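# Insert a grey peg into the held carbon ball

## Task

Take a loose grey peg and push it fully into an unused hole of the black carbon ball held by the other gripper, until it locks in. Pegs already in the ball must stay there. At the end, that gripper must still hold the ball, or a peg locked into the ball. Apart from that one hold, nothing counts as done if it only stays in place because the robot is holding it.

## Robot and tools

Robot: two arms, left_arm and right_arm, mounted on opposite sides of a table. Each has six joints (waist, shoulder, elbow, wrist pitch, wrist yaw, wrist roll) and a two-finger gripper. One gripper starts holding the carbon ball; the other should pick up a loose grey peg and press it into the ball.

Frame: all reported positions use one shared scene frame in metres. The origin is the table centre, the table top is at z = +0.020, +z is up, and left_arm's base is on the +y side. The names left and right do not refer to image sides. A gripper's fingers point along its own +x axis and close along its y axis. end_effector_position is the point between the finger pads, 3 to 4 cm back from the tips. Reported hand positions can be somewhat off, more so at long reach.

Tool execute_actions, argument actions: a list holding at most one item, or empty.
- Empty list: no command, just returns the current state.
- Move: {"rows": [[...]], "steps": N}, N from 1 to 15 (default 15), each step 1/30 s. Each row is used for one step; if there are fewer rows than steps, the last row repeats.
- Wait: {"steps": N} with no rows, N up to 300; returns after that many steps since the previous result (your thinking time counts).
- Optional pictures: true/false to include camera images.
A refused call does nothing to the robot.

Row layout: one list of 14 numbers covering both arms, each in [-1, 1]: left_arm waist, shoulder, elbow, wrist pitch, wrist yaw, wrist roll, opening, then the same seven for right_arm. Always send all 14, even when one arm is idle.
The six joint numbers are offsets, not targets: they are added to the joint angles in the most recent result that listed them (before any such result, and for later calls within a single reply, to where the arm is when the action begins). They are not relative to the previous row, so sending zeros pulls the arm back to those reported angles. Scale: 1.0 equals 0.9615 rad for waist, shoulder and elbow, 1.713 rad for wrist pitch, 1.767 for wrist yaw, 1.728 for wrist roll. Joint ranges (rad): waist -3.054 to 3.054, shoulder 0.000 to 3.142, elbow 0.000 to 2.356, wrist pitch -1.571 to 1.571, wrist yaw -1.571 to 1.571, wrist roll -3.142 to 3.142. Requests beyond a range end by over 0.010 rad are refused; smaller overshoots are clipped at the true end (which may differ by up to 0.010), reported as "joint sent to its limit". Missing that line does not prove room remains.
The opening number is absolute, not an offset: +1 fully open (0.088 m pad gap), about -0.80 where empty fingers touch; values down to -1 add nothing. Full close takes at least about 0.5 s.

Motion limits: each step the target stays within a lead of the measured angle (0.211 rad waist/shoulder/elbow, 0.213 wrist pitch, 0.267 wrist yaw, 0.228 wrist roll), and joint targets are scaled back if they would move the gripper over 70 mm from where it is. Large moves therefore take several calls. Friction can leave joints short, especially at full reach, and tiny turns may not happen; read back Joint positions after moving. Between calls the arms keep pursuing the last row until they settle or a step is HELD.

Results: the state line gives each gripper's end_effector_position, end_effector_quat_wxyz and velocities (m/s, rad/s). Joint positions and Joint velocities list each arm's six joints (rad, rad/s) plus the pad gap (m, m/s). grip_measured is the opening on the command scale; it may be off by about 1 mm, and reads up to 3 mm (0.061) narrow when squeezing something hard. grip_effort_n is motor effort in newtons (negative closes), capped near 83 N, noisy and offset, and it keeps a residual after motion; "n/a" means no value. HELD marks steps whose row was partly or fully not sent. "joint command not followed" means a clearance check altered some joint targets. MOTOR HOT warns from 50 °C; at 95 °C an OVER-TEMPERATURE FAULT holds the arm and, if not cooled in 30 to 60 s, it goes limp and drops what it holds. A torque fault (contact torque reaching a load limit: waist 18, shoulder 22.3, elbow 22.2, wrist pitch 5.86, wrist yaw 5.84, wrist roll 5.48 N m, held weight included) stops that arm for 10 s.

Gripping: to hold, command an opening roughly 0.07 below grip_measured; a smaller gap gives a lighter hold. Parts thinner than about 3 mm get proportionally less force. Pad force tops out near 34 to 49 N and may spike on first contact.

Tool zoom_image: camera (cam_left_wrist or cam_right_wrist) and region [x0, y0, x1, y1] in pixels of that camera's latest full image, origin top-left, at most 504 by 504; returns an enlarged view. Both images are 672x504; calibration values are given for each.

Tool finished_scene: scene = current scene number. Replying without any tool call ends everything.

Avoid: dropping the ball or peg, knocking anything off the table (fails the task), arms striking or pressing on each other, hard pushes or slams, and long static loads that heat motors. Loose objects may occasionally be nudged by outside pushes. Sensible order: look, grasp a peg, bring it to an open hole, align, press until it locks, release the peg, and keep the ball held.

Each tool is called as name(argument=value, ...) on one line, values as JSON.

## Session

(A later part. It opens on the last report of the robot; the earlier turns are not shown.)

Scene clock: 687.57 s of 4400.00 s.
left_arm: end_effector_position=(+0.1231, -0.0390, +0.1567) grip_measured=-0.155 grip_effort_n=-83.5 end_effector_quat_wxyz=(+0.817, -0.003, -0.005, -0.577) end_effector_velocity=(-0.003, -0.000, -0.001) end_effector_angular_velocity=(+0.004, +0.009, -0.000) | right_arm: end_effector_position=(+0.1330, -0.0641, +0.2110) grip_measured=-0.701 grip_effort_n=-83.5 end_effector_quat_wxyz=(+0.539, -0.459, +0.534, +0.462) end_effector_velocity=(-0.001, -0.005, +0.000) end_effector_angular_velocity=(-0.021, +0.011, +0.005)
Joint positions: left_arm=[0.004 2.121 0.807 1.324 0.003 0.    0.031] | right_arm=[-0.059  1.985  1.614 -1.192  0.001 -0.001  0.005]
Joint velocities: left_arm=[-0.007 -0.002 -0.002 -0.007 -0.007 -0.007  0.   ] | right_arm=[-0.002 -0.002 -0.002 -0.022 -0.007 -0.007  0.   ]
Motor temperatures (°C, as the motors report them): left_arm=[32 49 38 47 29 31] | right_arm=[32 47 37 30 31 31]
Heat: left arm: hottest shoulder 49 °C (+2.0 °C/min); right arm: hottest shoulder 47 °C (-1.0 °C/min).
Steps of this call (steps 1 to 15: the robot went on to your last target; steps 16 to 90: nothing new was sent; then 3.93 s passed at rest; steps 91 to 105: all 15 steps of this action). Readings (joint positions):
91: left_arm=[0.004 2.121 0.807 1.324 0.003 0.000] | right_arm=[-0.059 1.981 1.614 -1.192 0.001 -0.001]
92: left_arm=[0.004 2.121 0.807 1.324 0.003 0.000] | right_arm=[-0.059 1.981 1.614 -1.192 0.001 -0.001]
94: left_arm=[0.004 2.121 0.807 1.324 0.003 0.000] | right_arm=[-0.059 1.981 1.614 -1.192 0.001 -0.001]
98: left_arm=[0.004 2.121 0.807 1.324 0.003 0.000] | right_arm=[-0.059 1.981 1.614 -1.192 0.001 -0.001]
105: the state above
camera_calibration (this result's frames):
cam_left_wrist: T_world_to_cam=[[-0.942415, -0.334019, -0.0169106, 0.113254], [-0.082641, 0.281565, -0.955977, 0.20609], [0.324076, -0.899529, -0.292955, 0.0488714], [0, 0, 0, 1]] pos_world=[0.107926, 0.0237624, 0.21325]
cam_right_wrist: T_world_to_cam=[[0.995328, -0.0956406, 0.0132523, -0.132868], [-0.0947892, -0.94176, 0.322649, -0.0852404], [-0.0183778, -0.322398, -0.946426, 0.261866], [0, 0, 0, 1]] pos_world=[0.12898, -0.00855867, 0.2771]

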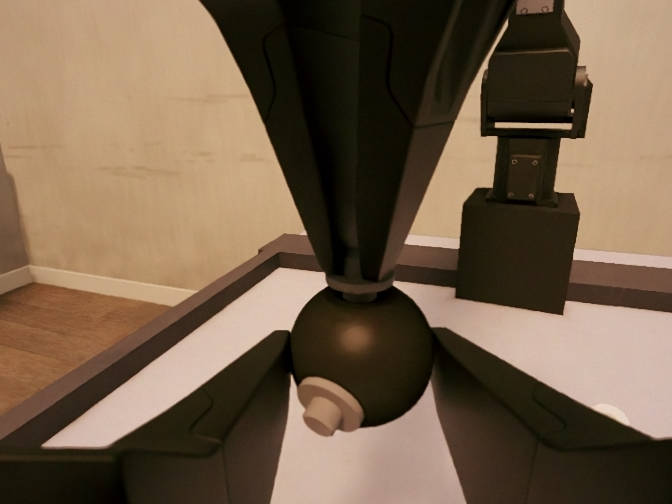

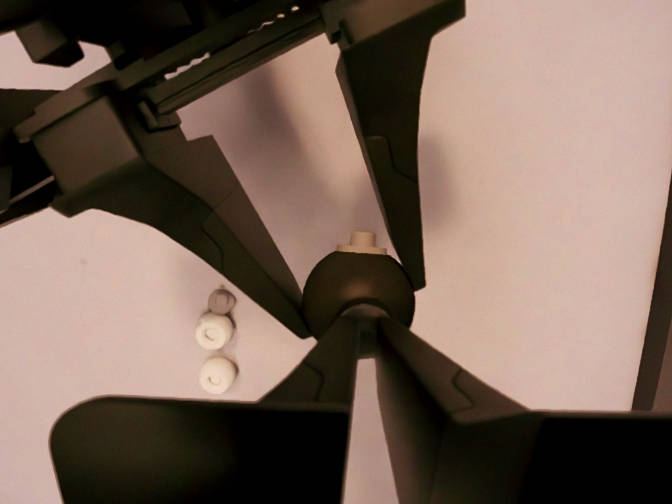

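execute_actions(actions=[{"rows": [[0,0,0,0,0,0,-0.24,0,0.012,0,0,0,0,-0.77],[0,0,0,0,0,0,-0.24,0,0.015,0,0,0,0,-0.77],[0,0,0,0,0,0,-0.24,0,0.018,0,0,0,0,-0.77],[0,0,0,0.004,0,0,-0.24,0,0.021,0,0.002,0,0,-0.77],[0,0,0,0.004,0,0,-0.24,0,0.023,0,0.002,0,0,-0.77]], "steps": 15}])

zoom_image(camera="cam_left_wrist", region=[270, 200, 450, 380])

Scene clock: 697.07 s of 4400.00 s.
left_arm: end_effector_position=(+0.1231, -0.0390, +0.1571) grip_measured=-0.155 grip_effort_n=-83.5 end_effector_quat_wxyz=(+0.817, -0.004, -0.005, -0.577) end_effector_velocity=(+0.002, +0.001, -0.001) end_effector_angular_velocity=(+0.004, +0.010, +0.019) | right_arm: end_effector_position=(+0.1330, -0.0641, +0.2095) grip_measured=-0.701 grip_effort_n=-83.5 end_effector_quat_wxyz=(+0.538, -0.460, +0.535, +0.461) end_effector_velocity=(-0.001, -0.002, -0.001) end_effector_angular_velocity=(-0.011, +0.009, +0.005)
Joint positions: left_arm=[0.004 2.121 0.807 1.326 0.003 0.    0.031] | right_arm=[-0.059  1.989  1.614 -1.192  0.001 -0.001  0.005]
Joint velocities: left_arm=[-0.002 -0.002 -0.002 -0.007 -0.022 -0.007 -0.   ] | right_arm=[-0.002  0.002 -0.002 -0.007 -0.007 -0.007  0.   ]
Motor temperatures (°C, as the motors report them): left_arm=[32 49 38 47 29 31] | right_arm=[32 47 37 29 31 31]
Heat: left arm: hottest shoulder 49 °C (+2.0 °C/min); right arm: hottest shoulder 47 °C (+0.0 °C/min).
Steps of this call (steps 1 to 15: the robot went on to your last target; steps 16 to 90: nothing new was sent; then 6.00 s passed at rest; steps 91 to 105: all 15 steps of this action). Readings (joint positions):
91: left_arm=[0.004 2.121 0.807 1.324 0.003 0.000] | right_arm=[-0.059 1.985 1.614 -1.192 0.001 -0.001]
92: left_arm=[0.004 2.121 0.807 1.324 0.003 0.000] | right_arm=[-0.059 1.985 1.614 -1.192 0.001 -0.001]
94: left_arm=[0.004 2.121 0.807 1.324 0.003 0.000] | right_arm=[-0.059 1.986 1.614 -1.192 0.001 -0.001]
98: left_arm=[0.004 2.121 0.807 1.326 0.003 0.000] | right_arm=[-0.059 1.989 1.614 -1.192 0.001 -0.001]
105: the state above
camera_calibration (this result's frames):
cam_left_wrist: T_world_to_cam=[[-0.942404, -0.334049, -0.0169173, 0.11326], [-0.0820256, 0.279848, -0.956534, 0.206432], [0.324264, -0.900053, -0.291131, 0.0486678], [0, 0, 0, 1]] pos_world=[0.107888, 0.0238684, 0.213543]
cam_right_wrist: T_world_to_cam=[[0.995336, -0.0955861, 0.0130131, -0.132794], [-0.0945819, -0.940414, 0.326612, -0.0855675], [-0.0189819, -0.32632, -0.945069, 0.259975], [0, 0, 0, 1]] pos_world=[0.129016, -0.00832709, 0.27537]

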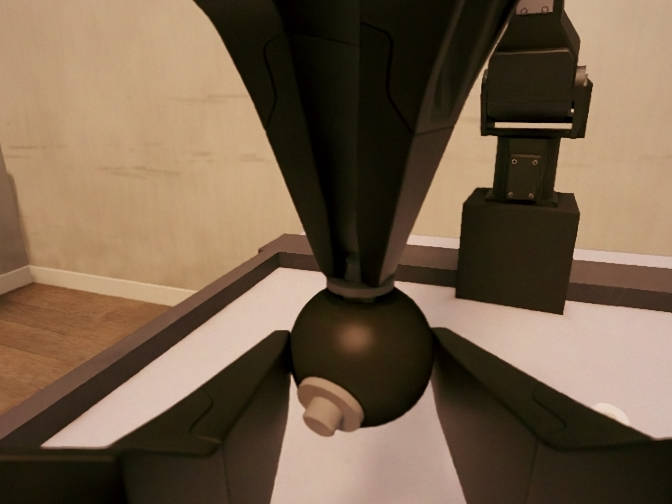

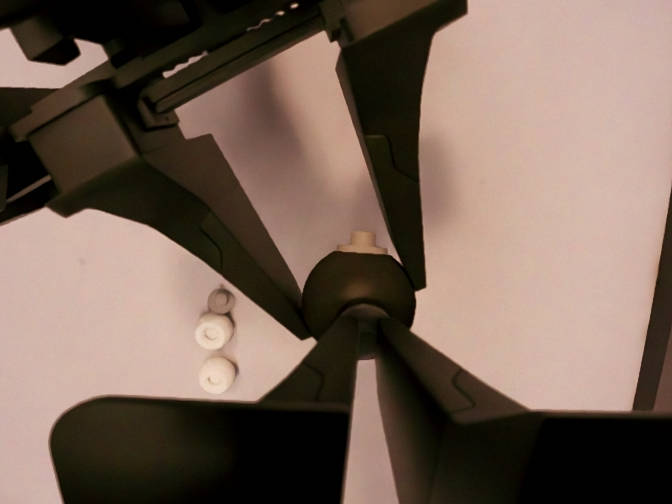

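Region (270, 200, 450, 380) of cam_left_wrist's 672x504 image, scaled by 2.800, with more detail than that image has.

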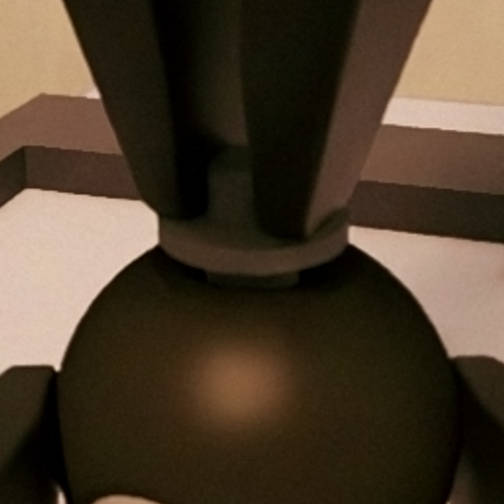

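execute_actions(actions=[{"rows": [[0,-0.005,0.004,0.004,0,0,-0.24,0,0.018,-0.003,0.002,0,0,-0.77],[0,-0.01,0.008,0.007,0,0,-0.24,0,0.022,-0.006,0.002,0,0,-0.77],[0,-0.015,0.011,0.01,0,0,-0.24,0,0.026,-0.009,0.003,0,0,-0.77],[0,-0.02,0.015,0.013,0,0,-0.24,0,0.03,-0.012,0.003,0,0,-0.77],[0,-0.025,0.019,0.015,0,0,-0.24,0,0.034,-0.015,0.003,0,0,-0.77],[0,-0.03,0.022,0.018,0,0,-0.24,0,0.038,-0.018,0.003,0,0,-0.77],[0,-0.035,0.026,0.021,0,0,-0.24,0,0.043,-0.021,0.003,0,0,-0.77],[0,-0.04,0.03,0.024,0,0,-0.24,0,0.048,-0.025,0.003,0,0,-0.77],[0,-0.045,0.034,0.026,0,0,-0.24,0,0.052,-0.028,0.003,0,0,-0.77],[0,-0.05,0.037,0.028,0,0,-0.24,0,0.056,-0.03,0.003,0,0,-0.77]], "steps": 15}])

zoom_image(camera="cam_left_wrist", region=[270, 200, 450, 380])

Scene clock: 711.60 s of 4400.00 s.
left_arm: end_effector_position=(+0.1233, -0.0391, +0.1609) grip_measured=-0.155 grip_effort_n=-83.5 end_effector_quat_wxyz=(+0.817, -0.008, -0.012, -0.577) end_effector_velocity=(-0.000, +0.001, +0.002) end_effector_angular_velocity=(-0.009, +0.005, +0.005) | right_arm: end_effector_position=(+0.1329, -0.0644, +0.2040) grip_measured=-0.701 grip_effort_n=-83.5 end_effector_quat_wxyz=(+0.534, -0.464, +0.539, +0.458) end_effector_velocity=(-0.003, -0.005, +0.000) end_effector_angular_velocity=(-0.018, +0.025, +0.005)
Joint positions: left_arm=[0.004 2.121 0.808 1.342 0.003 0.    0.031] | right_arm=[-0.059  2.004  1.613 -1.191  0.001 -0.001  0.005]
Joint velocities: left_arm=[-0.002 -0.002 -0.002  0.007 -0.007 -0.007 -0.   ] | right_arm=[-0.002 -0.002 -0.002 -0.022 -0.022 -0.007 -0.   ]
Motor temperatures (°C, as the motors report them): left_arm=[32 50 38 48 29 31] | right_arm=[32 46 37 30 31 31]
Heat: left arm: hottest shoulder 50 °C (+2.0 °C/min); right arm: hottest shoulder 46 °C (-1.0 °C/min). Fold the left arm in close to its base before you think long.
MOTOR HOT: a motor of the left arm reached 50 °C. Now the hottest motor of the left arm, joint 2 (shoulder), reports 50 °C. The temperature limit of the motors' drives, at which the controller stops that arm, is 95 °C. To cool a motor, set the load down, stop pushing, or move to a pose that needs little force.
Steps of this call (steps 1 to 15: the robot went on to your last target; steps 16 to 90: nothing new was sent; then 11.03 s passed at rest; steps 91 to 105: all 15 steps of this action). Readings (joint positions):
91: left_arm=[0.004 2.121 0.807 1.327 0.003 0.000] | right_arm=[-0.059 1.989 1.614 -1.192 0.001 -0.001]
92: left_arm=[0.004 2.121 0.807 1.327 0.003 0.000] | right_arm=[-0.059 1.989 1.614 -1.192 0.001 -0.001]
94: left_arm=[0.004 2.121 0.807 1.330 0.003 0.000] | right_arm=[-0.059 1.991 1.614 -1.192 0.001 -0.001]
98: left_arm=[0.004 2.121 0.807 1.337 0.003 0.000] | right_arm=[-0.059 1.998 1.614 -1.192 0.001 -0.001]
105: the state above
camera_calibration (this result's frames):
cam_left_wrist: T_world_to_cam=[[-0.942182, -0.33467, -0.0169725, 0.11347], [-0.0768198, 0.265013, -0.96118, 0.209561], [0.326176, -0.904303, -0.275399, 0.046646], [0, 0, 0, 1]] pos_world=[0.107793, 0.0246209, 0.216198]
cam_right_wrist: T_world_to_cam=[[0.995369, -0.095406, 0.0117821, -0.132386], [-0.0937019, -0.935528, 0.340599, -0.0867181], [-0.0214727, -0.340125, -0.940135, 0.253041], [0, 0, 0, 1]] pos_world=[0.129081, -0.00769198, 0.268989]

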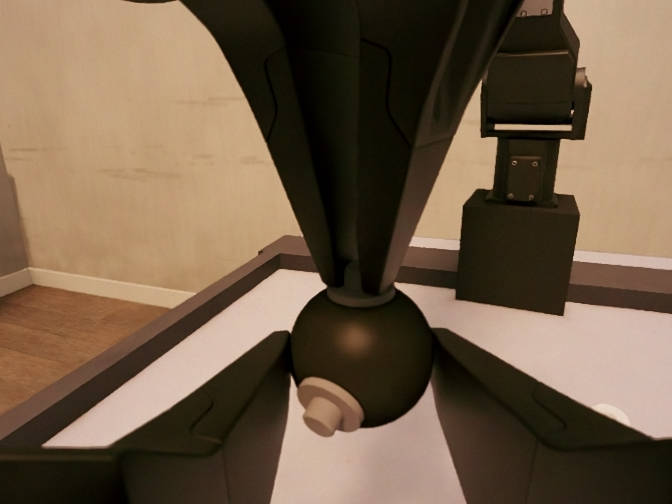

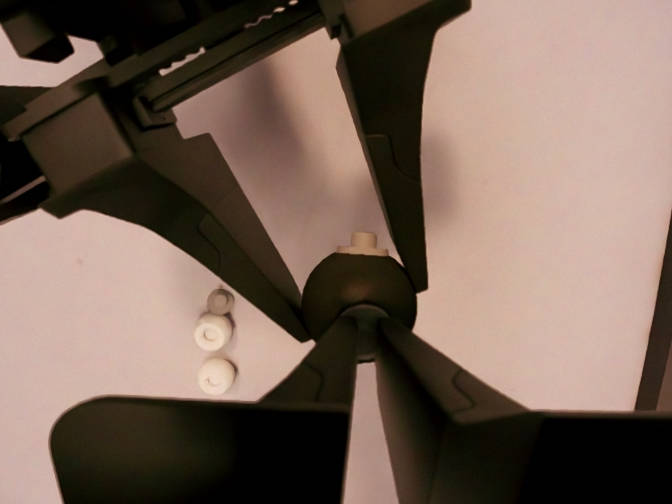

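Region (270, 200, 450, 380) of cam_left_wrist's 672x504 image, scaled by 2.800, with more detail than that image has.

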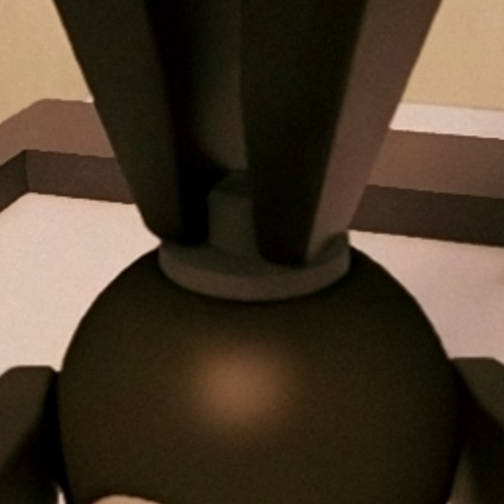

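execute_actions(actions=[{"rows": [[0,-0.04,0.03,0.014,0,0,-0.24,0,0.03,-0.022,0.002,0,0,-0.72],[0,-0.03,0.022,0.01,0,0,-0.24,0,0.02,-0.016,0.002,0,0,-0.68],[0,-0.02,0.015,0.006,0,0,-0.24,0,0.01,-0.01,0.001,0,0,-0.63],[0,-0.01,0.008,0.002,0,0,-0.24,0,0.0,-0.005,0,0,0,-0.6],[0,0,0,-0.002,0,0,-0.24,0,-0.01,0,0,0,0,-0.57],[0,0,0,-0.005,0,0,-0.24,0,-0.02,0,0,0,0,-0.57],[0,0,0,-0.008,0,0,-0.24,0,-0.03,0,0,0,0,-0.57],[0,0,0,-0.008,0,0,-0.24,0,-0.04,0,0,0,0,-0.57],[0,0,0,-0.008,0,0,-0.24,0,-0.05,0,0,0,0,-0.57],[0,0,0,-0.008,0,0,-0.24,0,-0.06,0,0,0,0,-0.57],[0,0,0,-0.008,0,0,-0.24,0,-0.07,0,0,0,0,-0.57]], "steps": 15}])

zoom_image(camera="cam_left_wrist", region=[270, 200, 450, 380])

Scene clock: 724.93 s of 4400.00 s.
left_arm: end_effector_position=(+0.1234, -0.0391, +0.1584) grip_measured=-0.155 grip_effort_n=-83.5 end_effector_quat_wxyz=(+0.817, -0.005, -0.007, -0.577) end_effector_velocity=(-0.002, -0.000, +0.001) end_effector_angular_velocity=(-0.000, +0.008, -0.010) | right_arm: end_effector_position=(+0.1330, -0.0641, +0.2208) grip_measured=-0.579 grip_effort_n=17.0 end_effector_quat_wxyz=(+0.546, -0.453, +0.527, +0.468) end_effector_velocity=(-0.000, +0.001, +0.053) end_effector_angular_velocity=(+0.153, -0.016, -0.010)
Joint positions: left_arm=[0.004 2.121 0.808 1.331 0.003 0.    0.031] | right_arm=[-0.059  1.957  1.613 -1.191  0.001 -0.001  0.011]
Joint velocities: left_arm=[-0.002 -0.007 -0.002 -0.007  0.007 -0.007 -0.   ] | right_arm=[-0.002 -0.149 -0.002  0.007 -0.007  0.007  0.002]
Motor temperatures (°C, as the motors report them): left_arm=[32 55 40 56 29 31] | right_arm=[32 45 36 30 31 31]
Heat: left arm: hottest wrist pitch 56 °C (+8.1 °C/min); right arm: hottest shoulder 45 °C (-2.0 °C/min). Fold the left arm in close to its base before you think long.
MOTOR HOT: still on. Now the hottest motor of the left arm, joint 4 (wrist pitch), reports 56 °C; a drive's own limit is 95 °C.
Steps of this call (steps 1 to 15: the robot went on to your last target; steps 16 to 90: nothing new was sent; then 9.83 s passed at rest; steps 91 to 105: all 15 steps of this action). Readings (joint positions):
91: left_arm=[0.004 2.121 0.808 1.344 0.003 0.000] | right_arm=[-0.059 2.004 1.613 -1.191 0.001 -0.001]
92: left_arm=[0.004 2.121 0.808 1.342 0.003 0.000] | right_arm=[-0.059 2.004 1.613 -1.191 0.001 -0.001]
94: left_arm=[0.004 2.121 0.808 1.338 0.003 0.000] | right_arm=[-0.059 2.003 1.613 -1.191 0.001 -0.001]
98: left_arm=[0.004 2.121 0.808 1.333 0.003 0.000] | right_arm=[-0.059 1.993 1.613 -1.191 0.001 -0.001]
105: the state above
camera_calibration (this result's frames):
cam_left_wrist: T_world_to_cam=[[-0.942246, -0.334494, -0.0169358, 0.113438], [-0.0804055, 0.275005, -0.958075, 0.207598], [0.325128, -0.90138, -0.286017, 0.0478526], [0, 0, 0, 1]] pos_world=[0.10802, 0.0239873, 0.214502]
cam_right_wrist: T_world_to_cam=[[0.995268, -0.0960271, 0.0148341, -0.133363], [-0.0961011, -0.950277, 0.296205, -0.0829122], [-0.0143472, -0.296229, -0.955009, 0.274103], [0, 0, 0, 1]] pos_world=[0.128697, -0.0103988, 0.288308]

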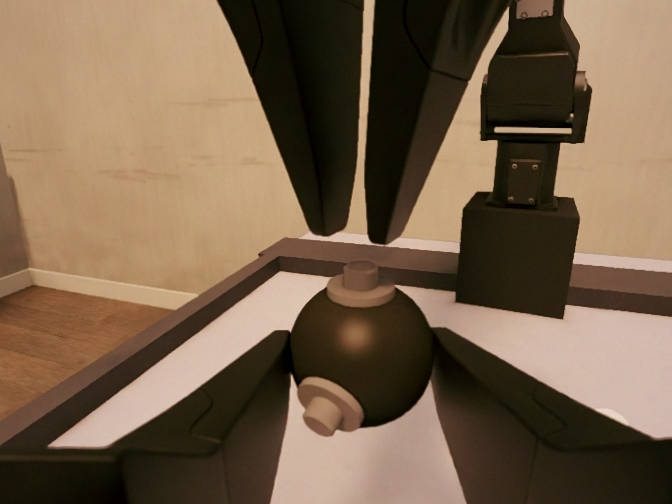

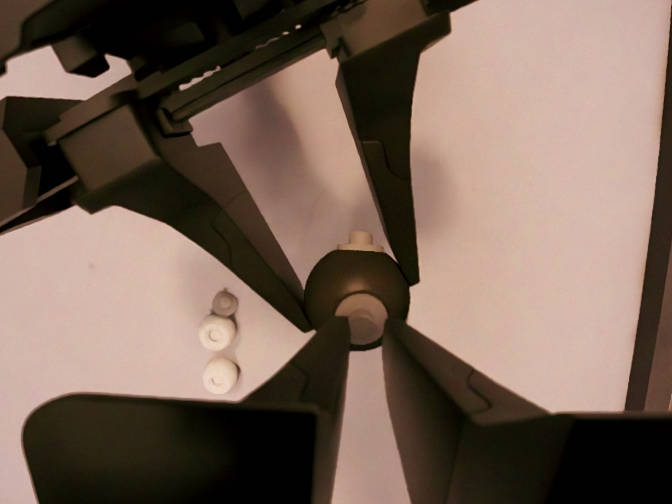

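Region (270, 200, 450, 380) of cam_left_wrist's 672x504 image, scaled by 2.800, with more detail than that image has.

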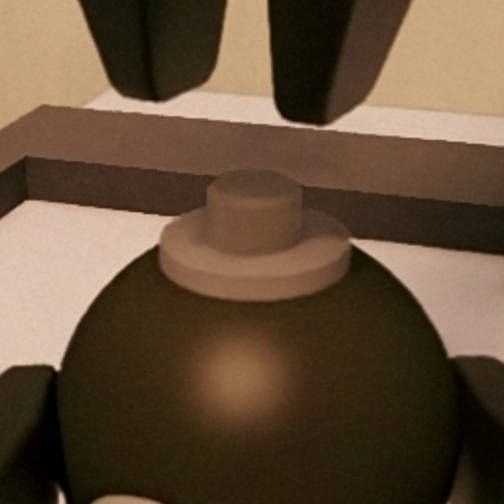

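finished_scene(scene=2)

The scene is finished: the task was done.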